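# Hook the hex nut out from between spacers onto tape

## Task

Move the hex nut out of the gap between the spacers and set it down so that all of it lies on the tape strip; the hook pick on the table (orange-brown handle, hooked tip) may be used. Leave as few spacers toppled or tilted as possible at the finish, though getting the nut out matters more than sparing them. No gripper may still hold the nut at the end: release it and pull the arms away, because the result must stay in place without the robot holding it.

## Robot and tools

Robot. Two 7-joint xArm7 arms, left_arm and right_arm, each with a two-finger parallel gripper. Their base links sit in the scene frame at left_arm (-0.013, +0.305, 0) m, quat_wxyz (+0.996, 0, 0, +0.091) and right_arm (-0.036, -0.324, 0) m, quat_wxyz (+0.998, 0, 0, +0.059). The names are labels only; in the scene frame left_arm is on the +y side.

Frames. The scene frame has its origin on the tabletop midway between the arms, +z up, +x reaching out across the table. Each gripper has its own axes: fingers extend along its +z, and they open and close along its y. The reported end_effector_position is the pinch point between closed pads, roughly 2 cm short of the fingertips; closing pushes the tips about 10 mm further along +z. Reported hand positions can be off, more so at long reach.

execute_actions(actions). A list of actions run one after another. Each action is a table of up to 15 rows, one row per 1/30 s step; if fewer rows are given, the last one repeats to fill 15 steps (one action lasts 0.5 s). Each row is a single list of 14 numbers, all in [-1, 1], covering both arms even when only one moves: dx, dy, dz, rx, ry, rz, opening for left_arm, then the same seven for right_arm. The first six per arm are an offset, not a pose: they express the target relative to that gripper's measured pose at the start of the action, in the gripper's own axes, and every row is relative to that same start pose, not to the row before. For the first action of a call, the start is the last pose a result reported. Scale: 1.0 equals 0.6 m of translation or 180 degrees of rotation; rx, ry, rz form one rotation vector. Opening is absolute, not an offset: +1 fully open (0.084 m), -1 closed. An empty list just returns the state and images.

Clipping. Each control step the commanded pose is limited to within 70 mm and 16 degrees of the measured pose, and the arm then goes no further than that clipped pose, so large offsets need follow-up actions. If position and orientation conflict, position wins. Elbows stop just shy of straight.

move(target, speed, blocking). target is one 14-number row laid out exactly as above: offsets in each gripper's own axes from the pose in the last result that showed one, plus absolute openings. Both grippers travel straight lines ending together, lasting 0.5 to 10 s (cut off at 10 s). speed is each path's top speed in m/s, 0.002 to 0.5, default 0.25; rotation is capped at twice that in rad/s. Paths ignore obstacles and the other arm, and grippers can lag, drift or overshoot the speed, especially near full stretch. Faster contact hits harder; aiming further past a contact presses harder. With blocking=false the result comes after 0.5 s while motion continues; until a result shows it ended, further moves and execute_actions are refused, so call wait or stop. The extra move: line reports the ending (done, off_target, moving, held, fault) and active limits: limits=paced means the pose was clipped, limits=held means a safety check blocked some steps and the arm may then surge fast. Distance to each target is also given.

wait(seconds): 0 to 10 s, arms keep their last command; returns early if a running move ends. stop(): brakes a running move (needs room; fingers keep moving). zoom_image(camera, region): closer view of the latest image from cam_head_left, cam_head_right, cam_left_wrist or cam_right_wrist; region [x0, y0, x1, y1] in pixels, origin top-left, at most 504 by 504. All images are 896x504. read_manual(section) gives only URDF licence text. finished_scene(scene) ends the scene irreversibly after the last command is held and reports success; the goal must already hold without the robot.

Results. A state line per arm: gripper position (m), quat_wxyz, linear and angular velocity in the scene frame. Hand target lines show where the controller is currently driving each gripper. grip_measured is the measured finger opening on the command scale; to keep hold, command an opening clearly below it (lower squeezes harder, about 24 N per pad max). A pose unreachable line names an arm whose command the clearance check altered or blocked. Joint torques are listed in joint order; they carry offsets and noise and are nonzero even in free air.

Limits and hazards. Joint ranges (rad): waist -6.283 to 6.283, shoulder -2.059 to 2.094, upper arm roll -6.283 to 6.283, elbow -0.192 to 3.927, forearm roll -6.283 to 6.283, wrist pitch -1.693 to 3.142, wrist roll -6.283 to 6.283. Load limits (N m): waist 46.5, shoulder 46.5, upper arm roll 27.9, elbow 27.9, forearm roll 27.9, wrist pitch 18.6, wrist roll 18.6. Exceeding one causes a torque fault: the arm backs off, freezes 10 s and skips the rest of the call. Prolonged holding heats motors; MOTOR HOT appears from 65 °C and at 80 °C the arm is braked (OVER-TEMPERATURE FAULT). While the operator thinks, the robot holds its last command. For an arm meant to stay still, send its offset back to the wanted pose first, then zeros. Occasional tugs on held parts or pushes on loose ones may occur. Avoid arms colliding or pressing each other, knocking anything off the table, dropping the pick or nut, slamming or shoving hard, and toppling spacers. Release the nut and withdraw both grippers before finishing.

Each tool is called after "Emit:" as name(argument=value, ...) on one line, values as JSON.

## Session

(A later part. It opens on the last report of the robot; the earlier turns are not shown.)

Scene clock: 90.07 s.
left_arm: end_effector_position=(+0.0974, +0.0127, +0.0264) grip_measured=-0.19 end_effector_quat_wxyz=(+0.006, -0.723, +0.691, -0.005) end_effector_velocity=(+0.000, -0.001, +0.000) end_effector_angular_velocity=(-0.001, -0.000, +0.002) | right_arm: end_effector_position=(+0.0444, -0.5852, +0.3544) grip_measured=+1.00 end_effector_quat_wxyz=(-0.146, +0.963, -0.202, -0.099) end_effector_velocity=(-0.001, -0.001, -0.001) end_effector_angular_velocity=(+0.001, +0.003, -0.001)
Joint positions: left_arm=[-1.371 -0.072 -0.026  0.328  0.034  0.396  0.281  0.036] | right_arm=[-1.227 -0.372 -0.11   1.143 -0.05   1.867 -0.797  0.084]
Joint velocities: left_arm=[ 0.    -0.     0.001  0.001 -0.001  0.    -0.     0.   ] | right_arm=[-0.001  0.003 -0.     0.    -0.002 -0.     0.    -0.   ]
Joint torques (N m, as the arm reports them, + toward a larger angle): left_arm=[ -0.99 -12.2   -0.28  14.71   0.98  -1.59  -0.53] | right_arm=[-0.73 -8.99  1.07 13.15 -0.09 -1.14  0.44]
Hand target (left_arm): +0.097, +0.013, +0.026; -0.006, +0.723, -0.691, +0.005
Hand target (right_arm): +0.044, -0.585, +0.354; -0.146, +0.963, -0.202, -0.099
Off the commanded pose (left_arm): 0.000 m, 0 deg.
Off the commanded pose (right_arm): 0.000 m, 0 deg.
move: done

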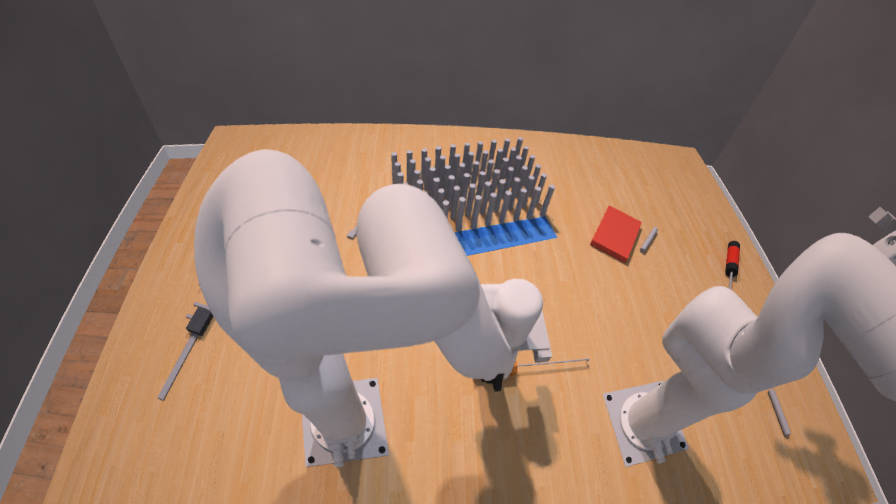

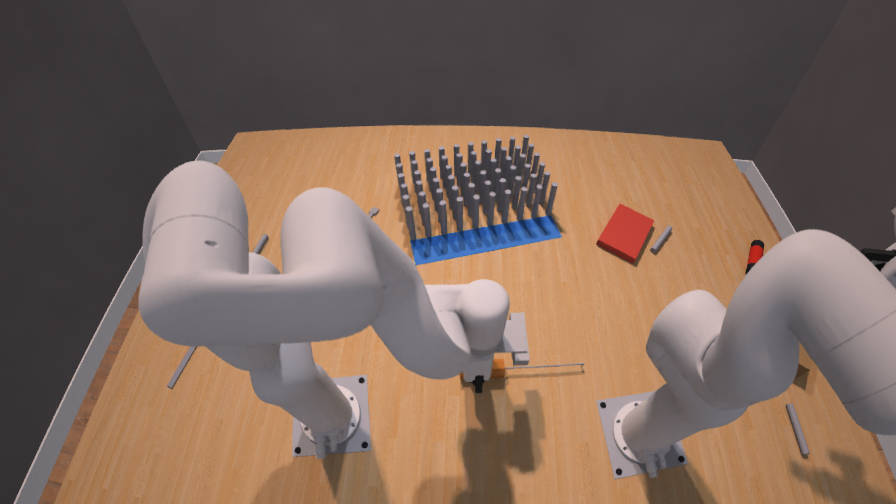

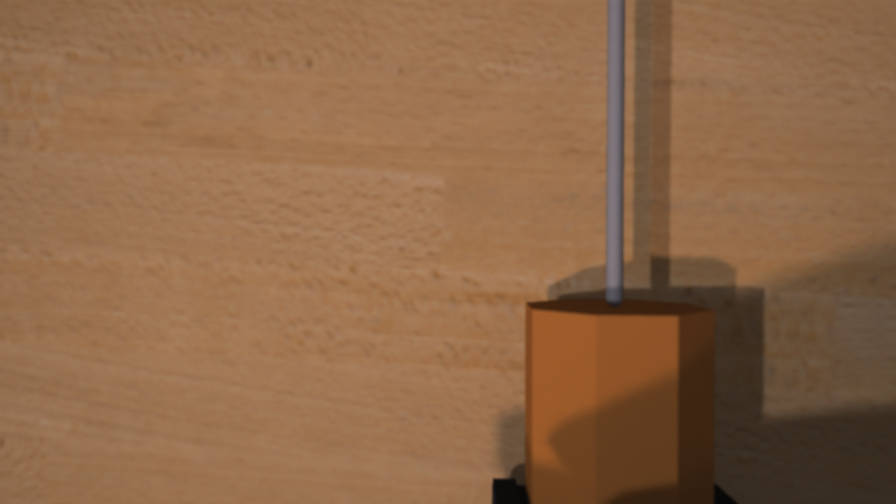

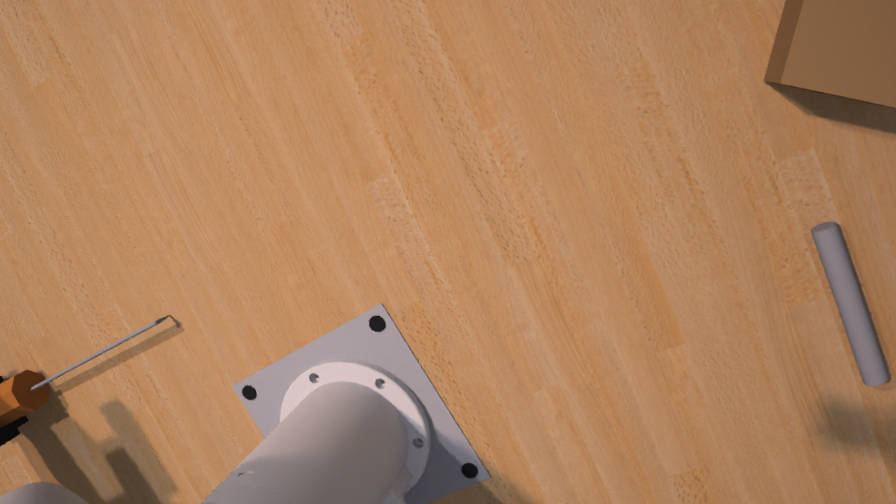

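Emit:
move(target=[0,0,-0.03,0,0,0,-0.6,0.22,-0.56,0.1,-0.111,0.039,-0.295,1], speed=0.3)

Emit:
move(target=[0.017,-0.22,0,0,0,-0.519,-0.6,0,0,0,0,0,0,1], speed=0.3)

Scene clock: 120.90 s.
left_arm: end_effector_position=(+0.0971, +0.0127, +0.0444) grip_measured=-0.19 end_effector_quat_wxyz=(+0.006, -0.723, +0.691, -0.005) end_effector_velocity=(+0.000, -0.001, +0.000) end_effector_angular_velocity=(-0.002, -0.000, +0.002) | right_arm: end_effector_position=(+0.2949, -0.3196, +0.3474) grip_measured=+1.00 end_effector_quat_wxyz=(+0.002, +0.966, +0.258, +0.002) end_effector_velocity=(+0.001, +0.002, -0.000) end_effector_angular_velocity=(-0.006, +0.001, +0.010)
Joint positions: left_arm=[-1.374 -0.144 -0.026  0.332  0.025  0.472  0.287  0.036] | right_arm=[-0.793 -0.588  0.489  1.     0.262  1.527 -0.789  0.084]
Joint velocities: left_arm=[-0.     0.     0.001  0.001 -0.001 -0.002 -0.     0.   ] | right_arm=[ 0.003  0.003  0.007  0.003 -0.003 -0.002  0.001  0.   ]
Joint torques (N m, as the arm reports them, + toward a larger angle): left_arm=[ -1.02 -13.21  -0.39  16.46   0.83  -1.79  -0.14] | right_arm=[-0.13 -2.64 -4.67 13.35 -0.05 -1.8   0.44]
Hand target (left_arm): +0.097, +0.013, +0.044; -0.006, +0.723, -0.691, +0.005
Hand target (right_arm): +0.295, -0.319, +0.347; +0.002, +0.966, +0.258, +0.002
Off the commanded pose (left_arm): 0.000 m, 0 deg.
Off the commanded pose (right_arm): 0.001 m, 0 deg.
move: done

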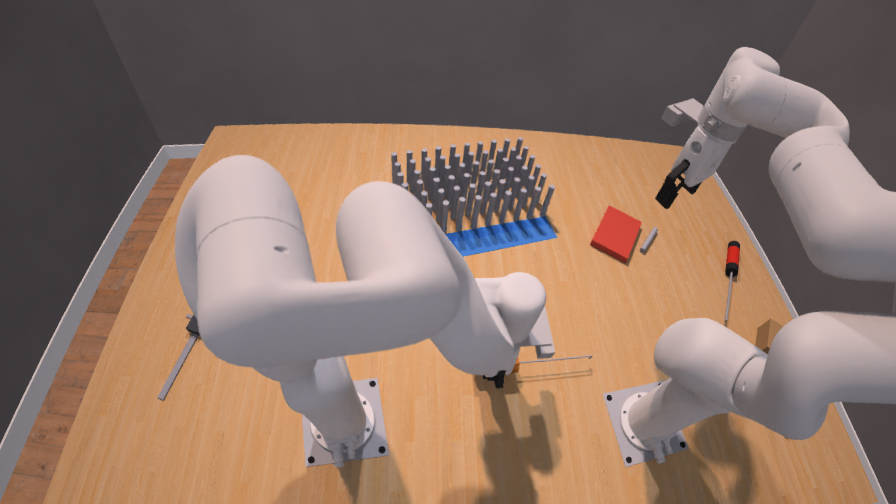

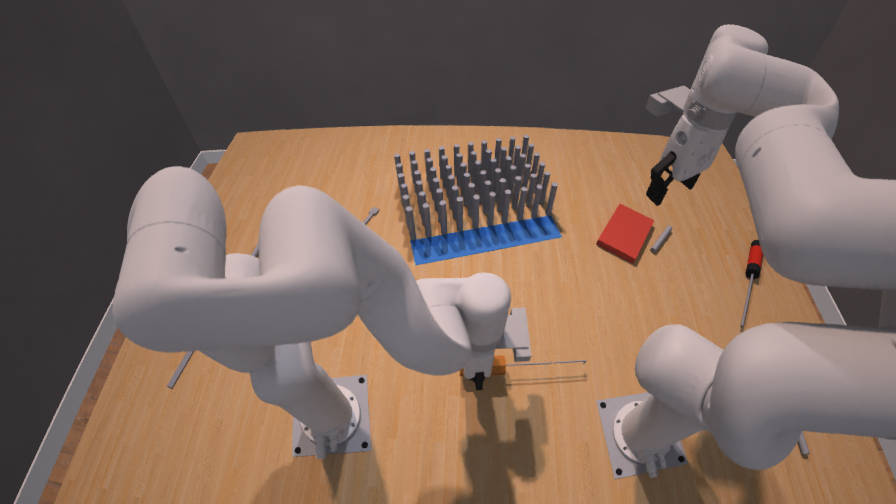

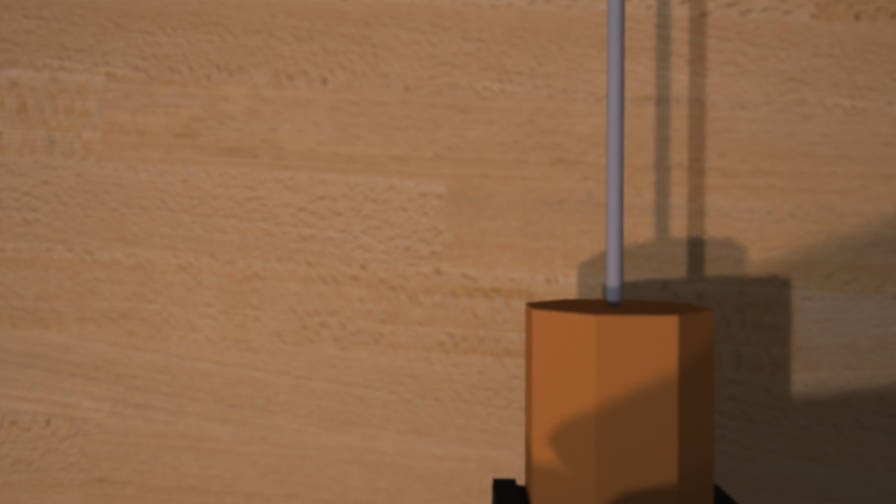

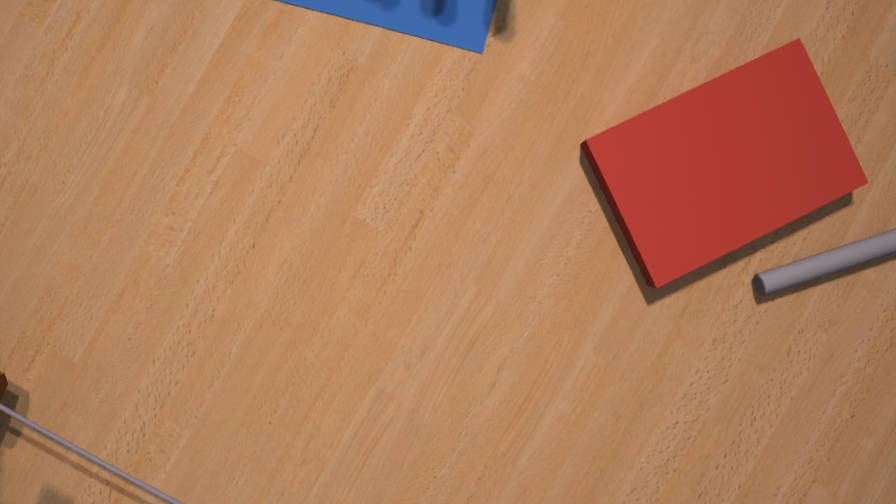

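Scene clock: 124.10 s.
left_arm: end_effector_position=(+0.2293, +0.0089, +0.0466) grip_measured=-0.19 end_effector_quat_wxyz=(-0.000, +0.999, +0.051, +0.008) end_effector_velocity=(+0.001, +0.001, -0.000) end_effector_angular_velocity=(+0.001, -0.001, +0.013) | right_arm: end_effector_position=(+0.2949, -0.3196, +0.3474) grip_measured=+1.00 end_effector_quat_wxyz=(+0.002, +0.966, +0.258, +0.002) end_effector_velocity=(-0.000, -0.000, -0.000) end_effector_angular_velocity=(-0.000, +0.000, -0.000)
Joint positions: left_arm=[-1.158  0.054  0.085  0.571  0.017  0.509 -1.008  0.036] | right_arm=[-0.793 -0.588  0.489  1.     0.262  1.527 -0.789  0.084]
Joint velocities: left_arm=[ 0.     0.001  0.002  0.001  0.002  0.    -0.012  0.   ] | right_arm=[-0.  0.  0.  0. -0.  0.  0.  0.]
Joint torques (N m, as the arm reports them, + toward a larger angle): left_arm=[ -0.81 -18.38  -0.49  16.97   1.21  -1.36  -0.23] | right_arm=[-0.21 -2.42 -4.71 13.48 -0.06 -1.78  0.61]
Hand target (left_arm): +0.230, +0.009, +0.047; -0.000, +0.999, +0.052, +0.008
Hand target (right_arm): +0.295, -0.320, +0.347; +0.002, +0.966, +0.258, +0.002
Off the commanded pose (left_arm): 0.001 m, 0 deg.
Off the commanded pose (right_arm): 0.000 m, 0 deg.
move: done

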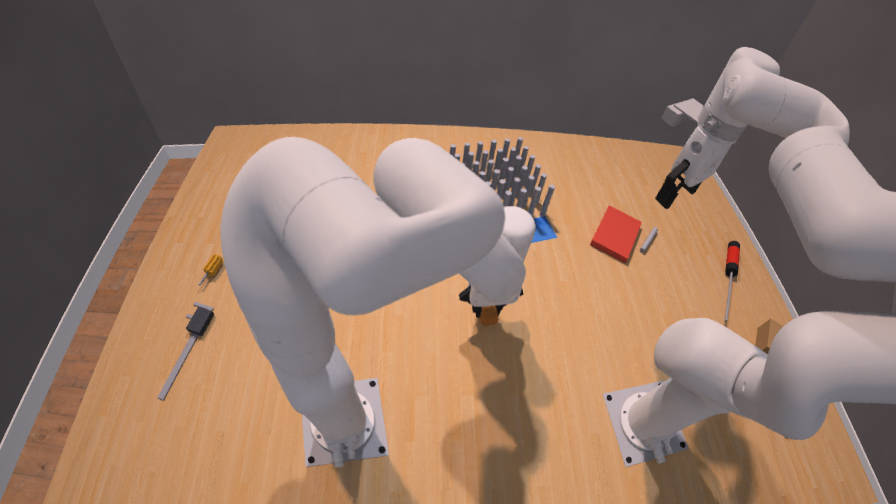

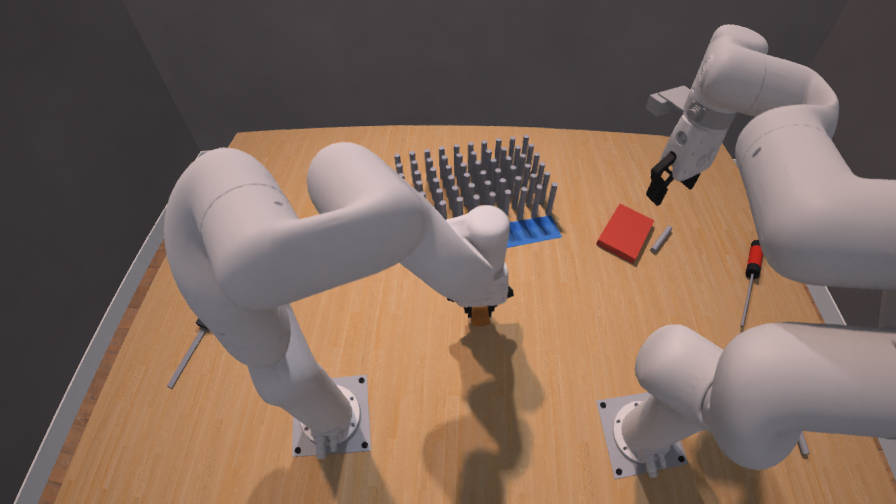

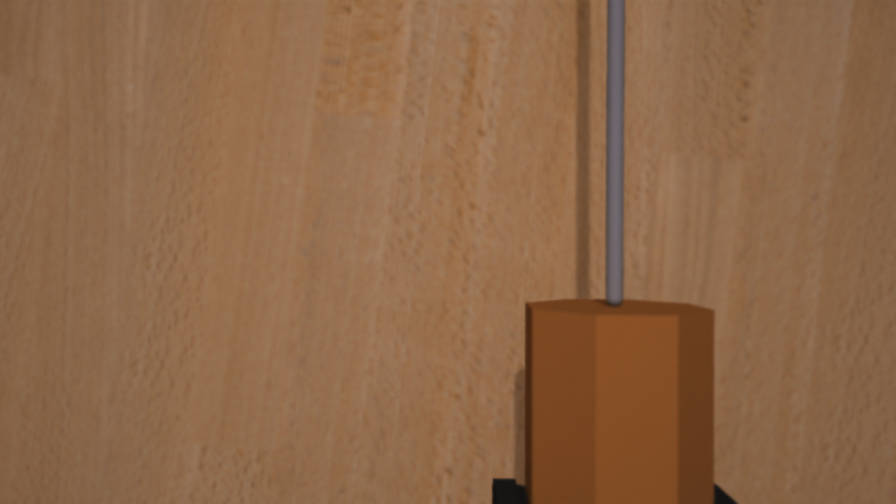

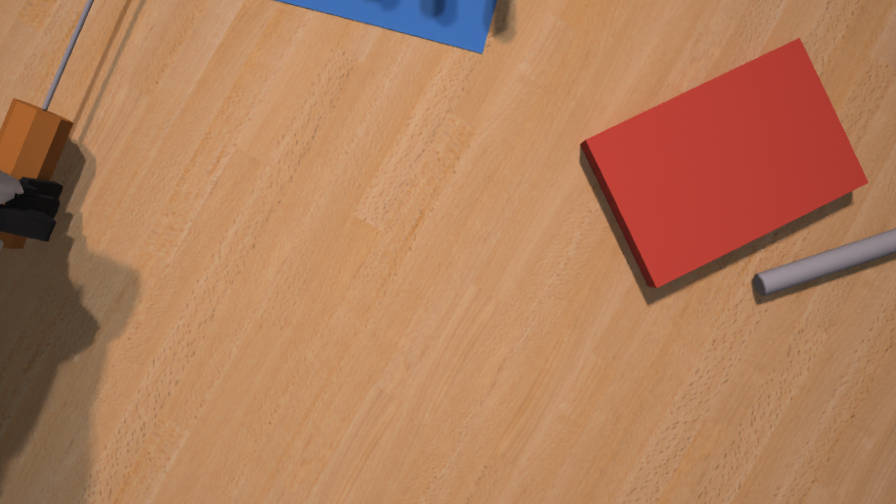

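Emit:
move(target=[0.05,0,0.012,0,-0.005,0,-0.6,0.633,-0.167,0.095,0,0,-0.167,1])

Scene clock: 137.07 s.
left_arm: end_effector_position=(+0.2593, +0.0121, +0.0398) grip_measured=-0.19 end_effector_quat_wxyz=(+0.000, +0.999, +0.051, -0.000) end_effector_velocity=(-0.000, +0.000, +0.000) end_effector_angular_velocity=(+0.001, +0.001, +0.001) | right_arm: end_effector_position=(+0.5731, -0.0420, +0.2937) grip_measured=+1.00 end_effector_quat_wxyz=(+0.002, +0.866, +0.500, +0.018) end_effector_velocity=(+0.003, +0.003, -0.000) end_effector_angular_velocity=(-0.003, +0.003, +0.007)
Joint positions: left_arm=[-1.115  0.124  0.107  0.639 -0.028  0.515 -0.905  0.036] | right_arm=[ 0.13   0.975  0.784  2.677 -0.652  1.775 -0.468  0.084]
Joint velocities: left_arm=[-0.     0.     0.     0.001 -0.001  0.002  0.     0.   ] | right_arm=[ 0.182  0.14  -0.102  0.36  -0.015  0.132 -0.097 -0.   ]
Joint torques (N m, as the arm reports them, + toward a larger angle): left_arm=[ -0.79 -19.19  -0.39  17.3    0.56  -1.32  -0.4 ] | right_arm=[ -2.27 -37.92   4.51   8.97   0.03  -2.07   0.5 ]
Hand target (left_arm): +0.259, +0.012, +0.040; +0.000, +0.999, +0.051, -0.000
Hand target (right_arm): +0.574, -0.042, +0.294; +0.003, +0.866, +0.500, +0.019
Off the commanded pose (left_arm): 0.000 m, 0 deg.
Off the commanded pose (right_arm): 0.004 m, 2 deg.
elbow stopped short (right arm): the move would have taken joint 4 (elbow) straighter than the controller allows; a more bent joint 4 avoids this.
move: off_target (right_arm)

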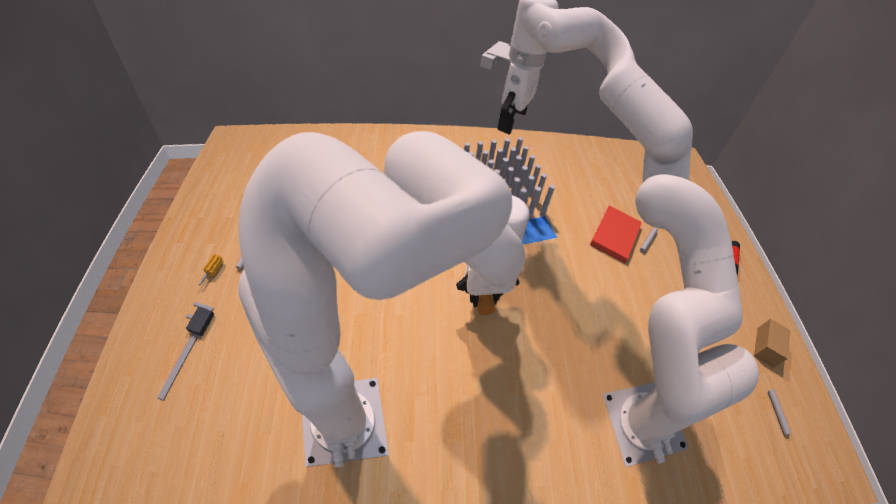

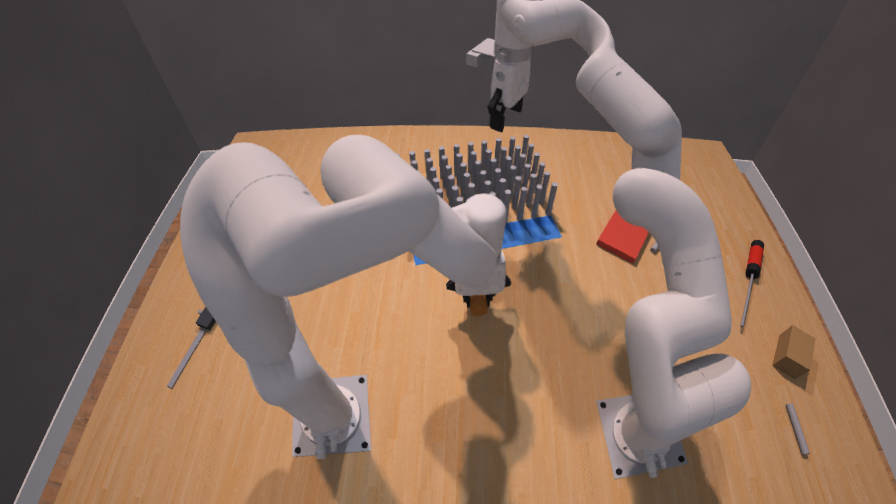

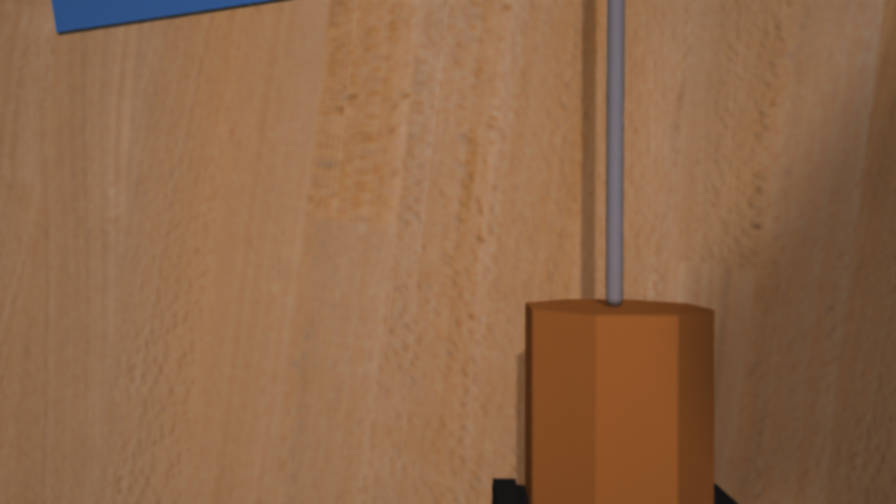

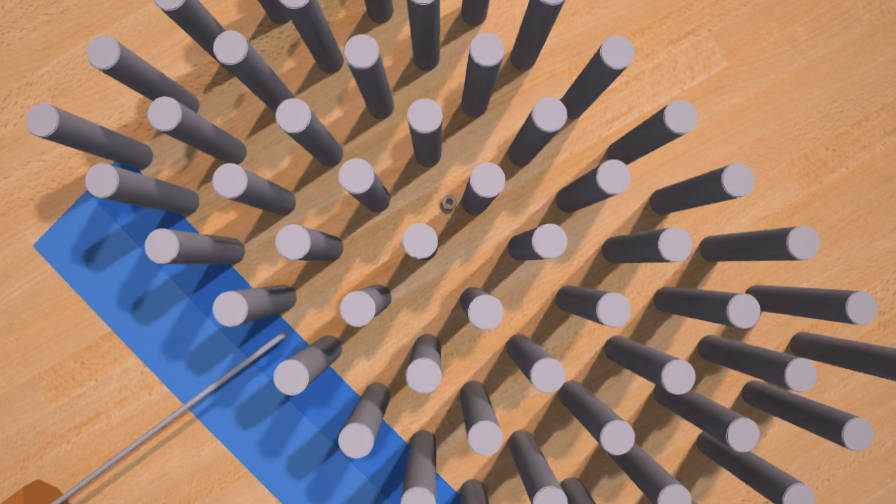

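Emit:
move(target=[0.02,-0.019,-0.015,-0.111,-0.017,0,-0.6,0,0,0,0,0,0,1], speed=0.1)

Emit:
zoom_image(camera="cam_right_wrist", region=[180,120,540,420])

Scene clock: 177.90 s.
left_arm: end_effector_position=(+0.2697, +0.0240, +0.0489) grip_measured=-0.19 end_effector_quat_wxyz=(+0.175, +0.983, +0.050, -0.018) end_effector_velocity=(+0.001, -0.000, +0.001) end_effector_angular_velocity=(-0.013, -0.003, -0.003) | right_arm: end_effector_position=(+0.5732, -0.0420, +0.2937) grip_measured=+1.00 end_effector_quat_wxyz=(+0.002, +0.866, +0.500, +0.018) end_effector_velocity=(-0.000, +0.000, +0.000) end_effector_angular_velocity=(+0.001, -0.000, +0.000)
Joint positions: left_arm=[-0.966  0.043  0.031  0.513 -0.867  0.356 -0.051  0.036] | right_arm=[ 0.133  0.977  0.78   2.681 -0.651  1.777 -0.469  0.084]
Joint velocities: left_arm=[ 0.003 -0.    -0.001  0.001 -0.034  0.     0.037 -0.   ] | right_arm=[-0.004 -0.004  0.001 -0.009  0.002 -0.003  0.002  0.   ]
Joint torques (N m, as the arm reports them, + toward a larger angle): left_arm=[ -0.56 -17.    -0.61  16.32   1.23  -1.4   -0.42] | right_arm=[ -0.36 -36.8    4.26   9.9   -0.16  -1.81   0.7 ]
Hand target (left_arm): +0.270, +0.024, +0.049; +0.176, +0.983, +0.050, -0.018
Hand target (right_arm): +0.573, -0.042, +0.294; +0.002, +0.866, +0.500, +0.018
Off the commanded pose (left_arm): 0.001 m, 0 deg.
Off the commanded pose (right_arm): 0.000 m, 0 deg.
move: done

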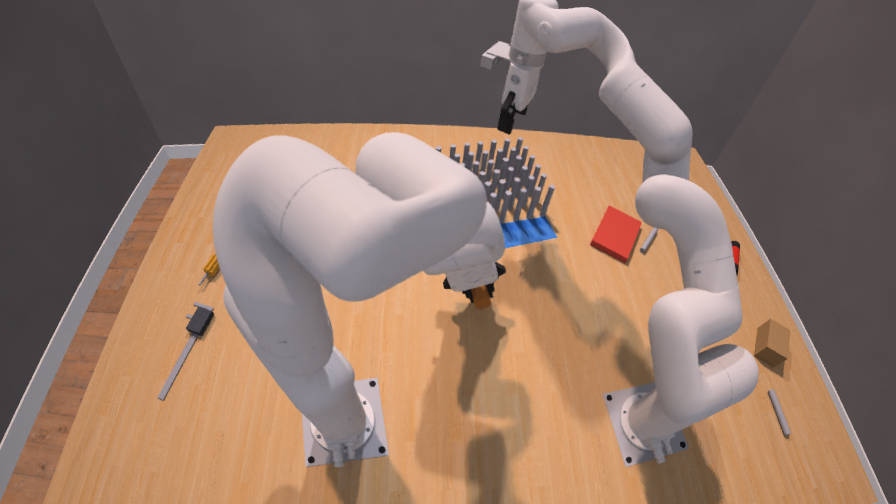

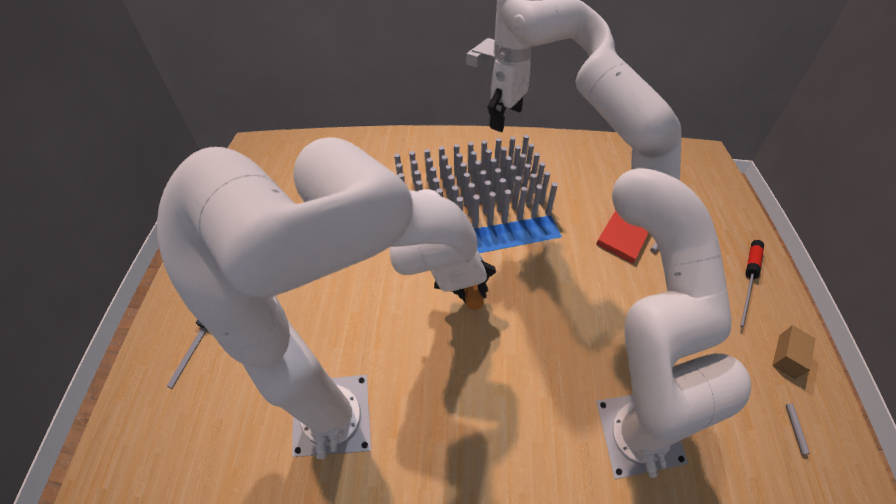

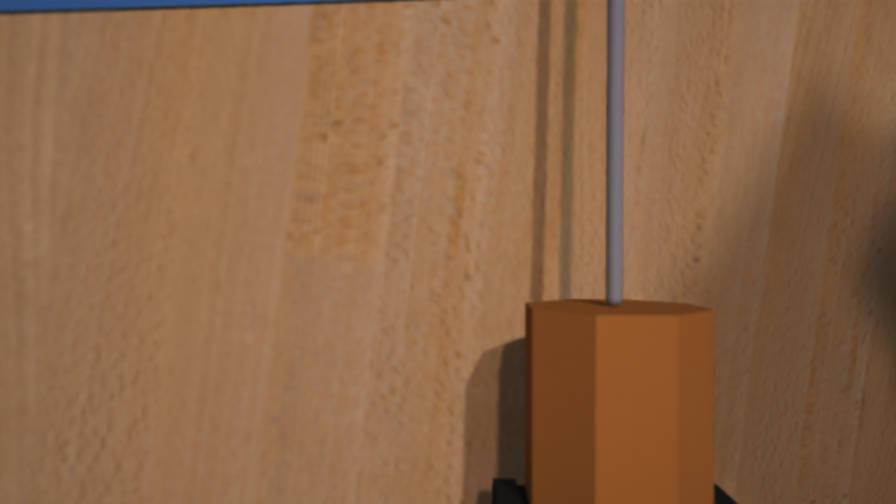

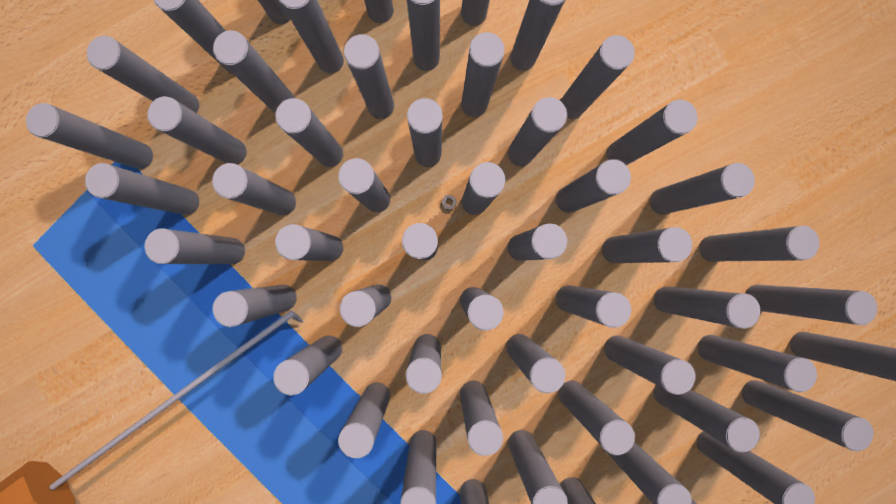

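Region (180, 120, 540, 420) of cam_right_wrist's 896x504 image, scaled by 1.400, with more detail than that image has.

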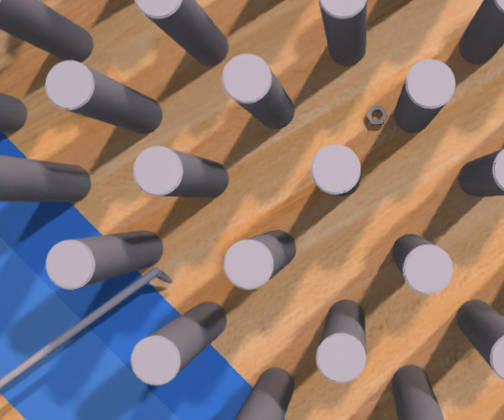

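Emit:
move(target=[0,0.025,0.009,0,0.0057,-0.0157,-0.6,0,0,0,0,0,0,1], speed=0.05)

Emit:
move(target=[0.1,0.002,-0.005,0,0,0,-0.6,0,0,0,0,0,0,1], speed=0.05)

Emit:
zoom_image(camera="cam_right_wrist", region=[220,140,520,390])

Scene clock: 190.33 s.
left_arm: end_effector_position=(+0.2713, +0.0083, +0.0490) grip_measured=-0.19 end_effector_quat_wxyz=(+0.174, +0.982, +0.076, -0.013) end_effector_velocity=(+0.001, -0.001, +0.000) end_effector_angular_velocity=(+0.002, -0.001, +0.007) | right_arm: end_effector_position=(+0.5732, -0.0420, +0.2937) grip_measured=+1.00 end_effector_quat_wxyz=(+0.002, +0.866, +0.500, +0.018) end_effector_velocity=(-0.000, +0.000, -0.001) end_effector_angular_velocity=(-0.000, +0.002, +0.001)
Joint positions: left_arm=[-0.99   0.069  0.014  0.539 -0.865  0.324 -0.14   0.036] | right_arm=[ 0.132  0.977  0.78   2.681 -0.651  1.777 -0.469  0.084]
Joint velocities: left_arm=[-0.002  0.002  0.     0.002  0.006 -0.004 -0.014  0.   ] | right_arm=[ 0.001  0.002  0.     0.001  0.     0.001 -0.    -0.   ]
Joint torques (N m, as the arm reports them, + toward a larger angle): left_arm=[ -0.7  -17.5   -0.34  16.25   1.44  -1.32  -0.3 ] | right_arm=[ -0.48 -36.48   4.44   9.86  -0.01  -1.89   0.72]
Hand target (left_arm): +0.271, +0.008, +0.049; +0.174, +0.982, +0.076, -0.013
Hand target (right_arm): +0.573, -0.042, +0.294; +0.002, +0.866, +0.500, +0.018
Off the commanded pose (left_arm): 0.000 m, 0 deg.
Off the commanded pose (right_arm): 0.000 m, 0 deg.
move: done

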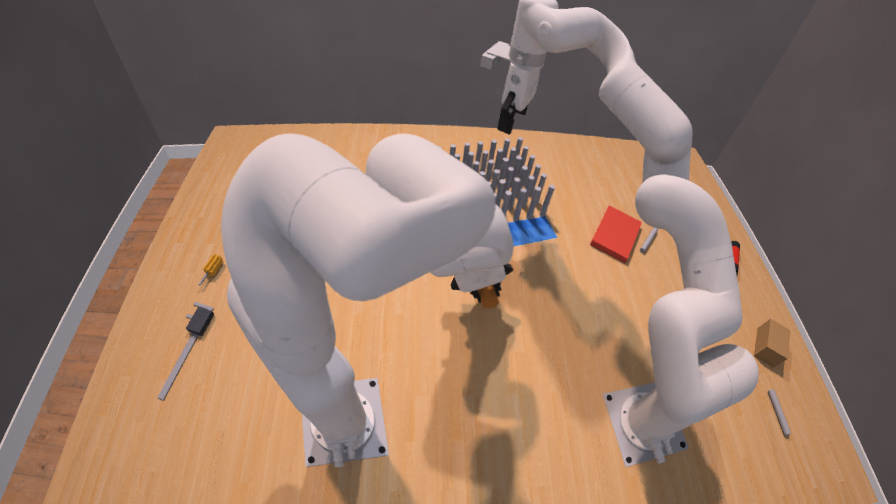

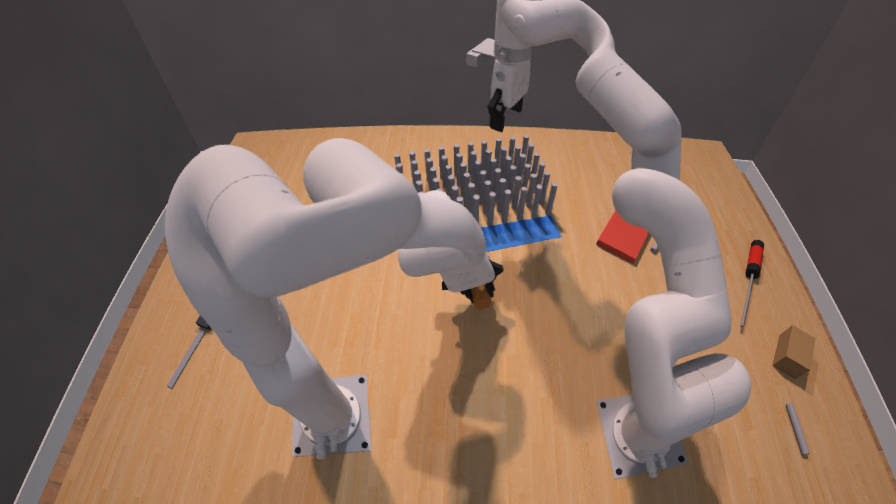

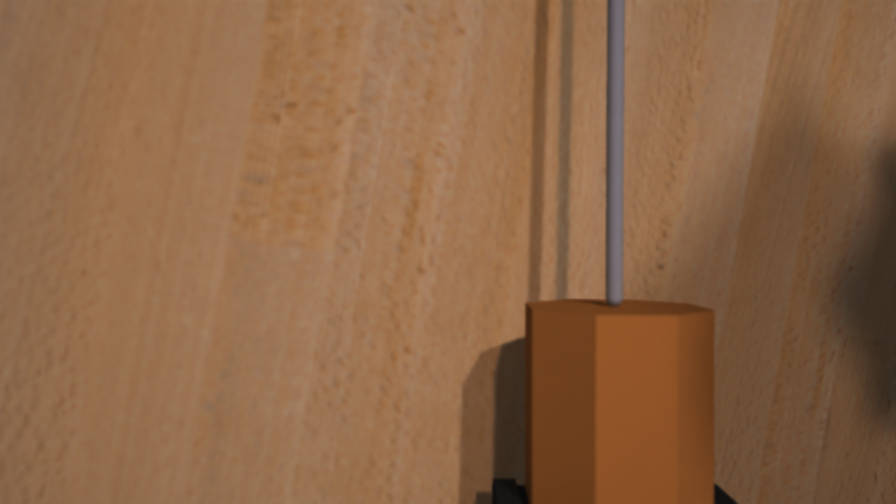

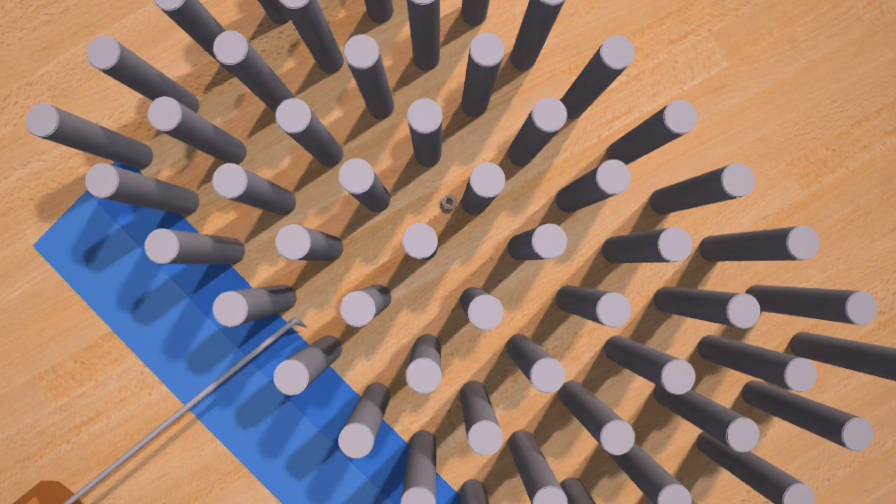

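Scene clock: 191.87 s.
left_arm: end_effector_position=(+0.3305, +0.0172, +0.0491) grip_measured=-0.19 end_effector_quat_wxyz=(+0.174, +0.982, +0.076, -0.013) end_effector_velocity=(+0.001, +0.000, -0.000) end_effector_angular_velocity=(-0.000, +0.001, -0.000) | right_arm: end_effector_position=(+0.5732, -0.0420, +0.2937) grip_measured=+1.00 end_effector_quat_wxyz=(+0.002, +0.866, +0.500, +0.018) end_effector_velocity=(-0.001, +0.001, -0.000) end_effector_angular_velocity=(+0.004, +0.003, +0.002)
Joint positions: left_arm=[-0.918  0.172  0.08   0.687 -0.798  0.41  -0.088  0.036] | right_arm=[ 0.132  0.977  0.78   2.681 -0.651  1.777 -0.469  0.084]
Joint velocities: left_arm=[ 0.001  0.003  0.002  0.004  0.001  0.004  0.001 -0.   ] | right_arm=[ 0.     0.001  0.001  0.001  0.004  0.    -0.    -0.   ]
Joint torques (N m, as the arm reports them, + toward a larger angle): left_arm=[ -0.98 -21.08   0.05  16.92   1.3   -1.46  -0.22] | right_arm=[ -0.16 -36.36   4.41  10.22  -0.21  -2.02   0.5 ]
Hand target (left_arm): +0.331, +0.017, +0.049; +0.174, +0.982, +0.076, -0.013
Hand target (right_arm): +0.573, -0.042, +0.294; +0.002, +0.866, +0.500, +0.018
Off the commanded pose (left_arm): 0.000 m, 0 deg.
Off the commanded pose (right_arm): 0.000 m, 0 deg.
move: done

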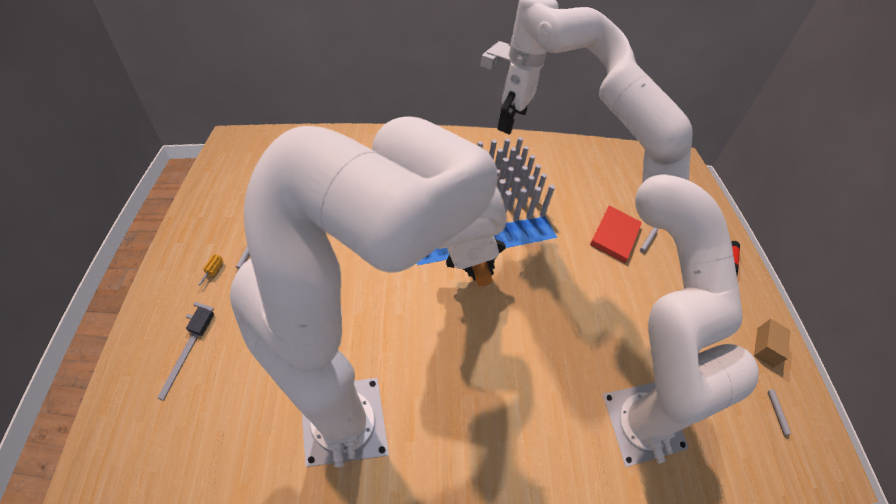

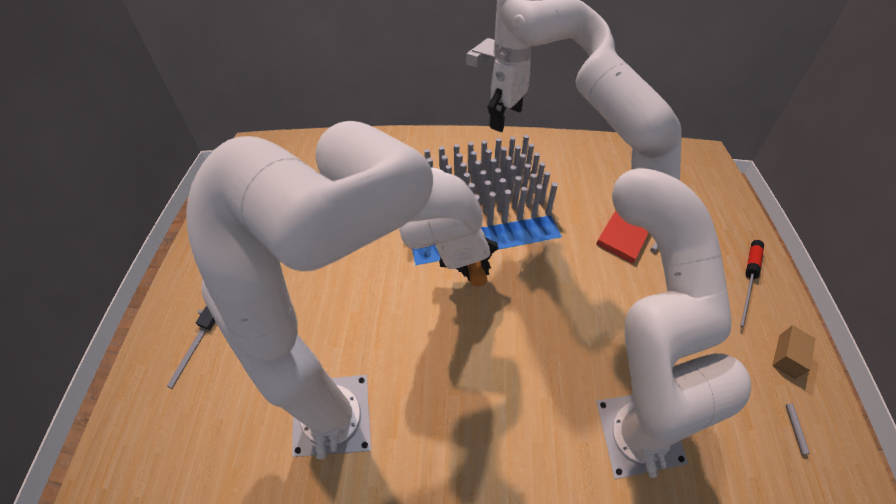

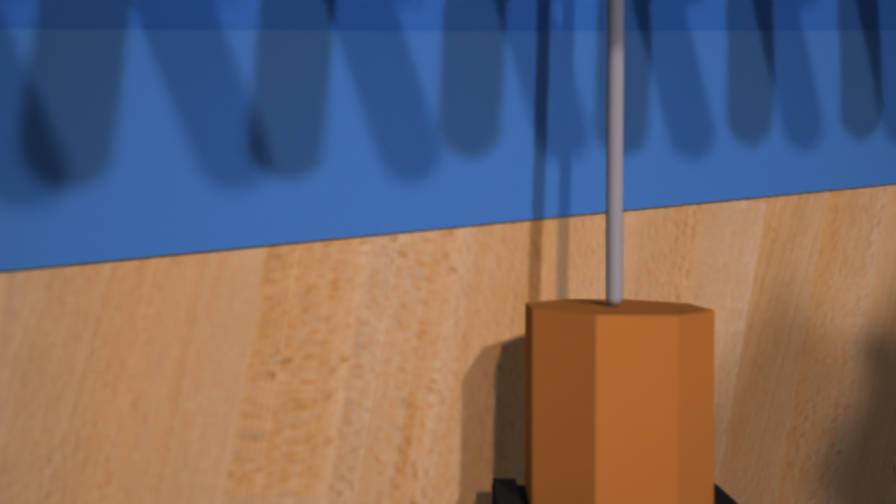

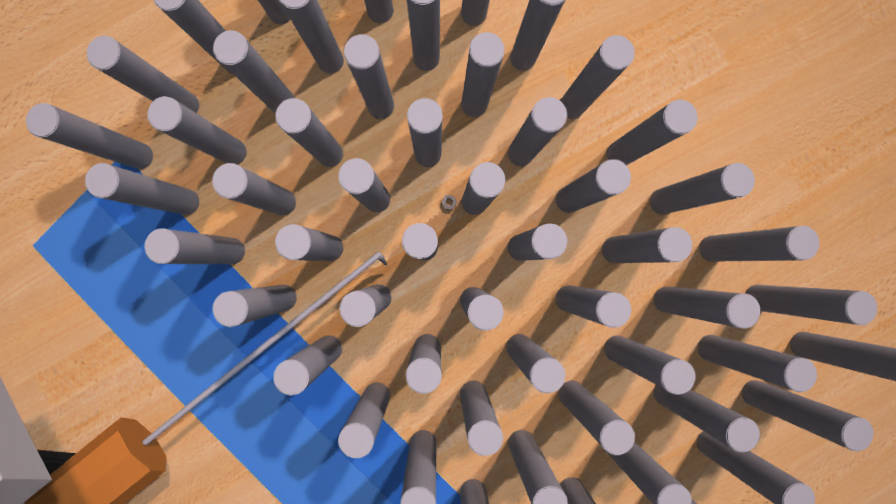

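Region (220, 140, 520, 390) of cam_right_wrist's 896x504 image, scaled by 1.680, with more detail than that image has.

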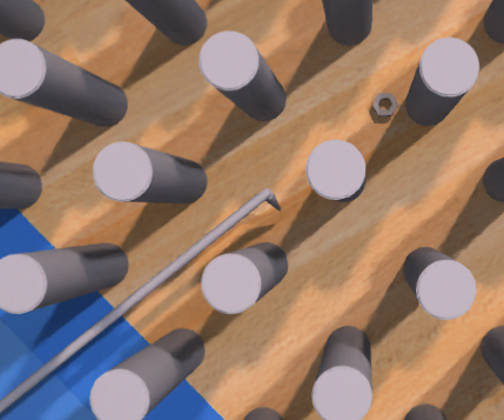

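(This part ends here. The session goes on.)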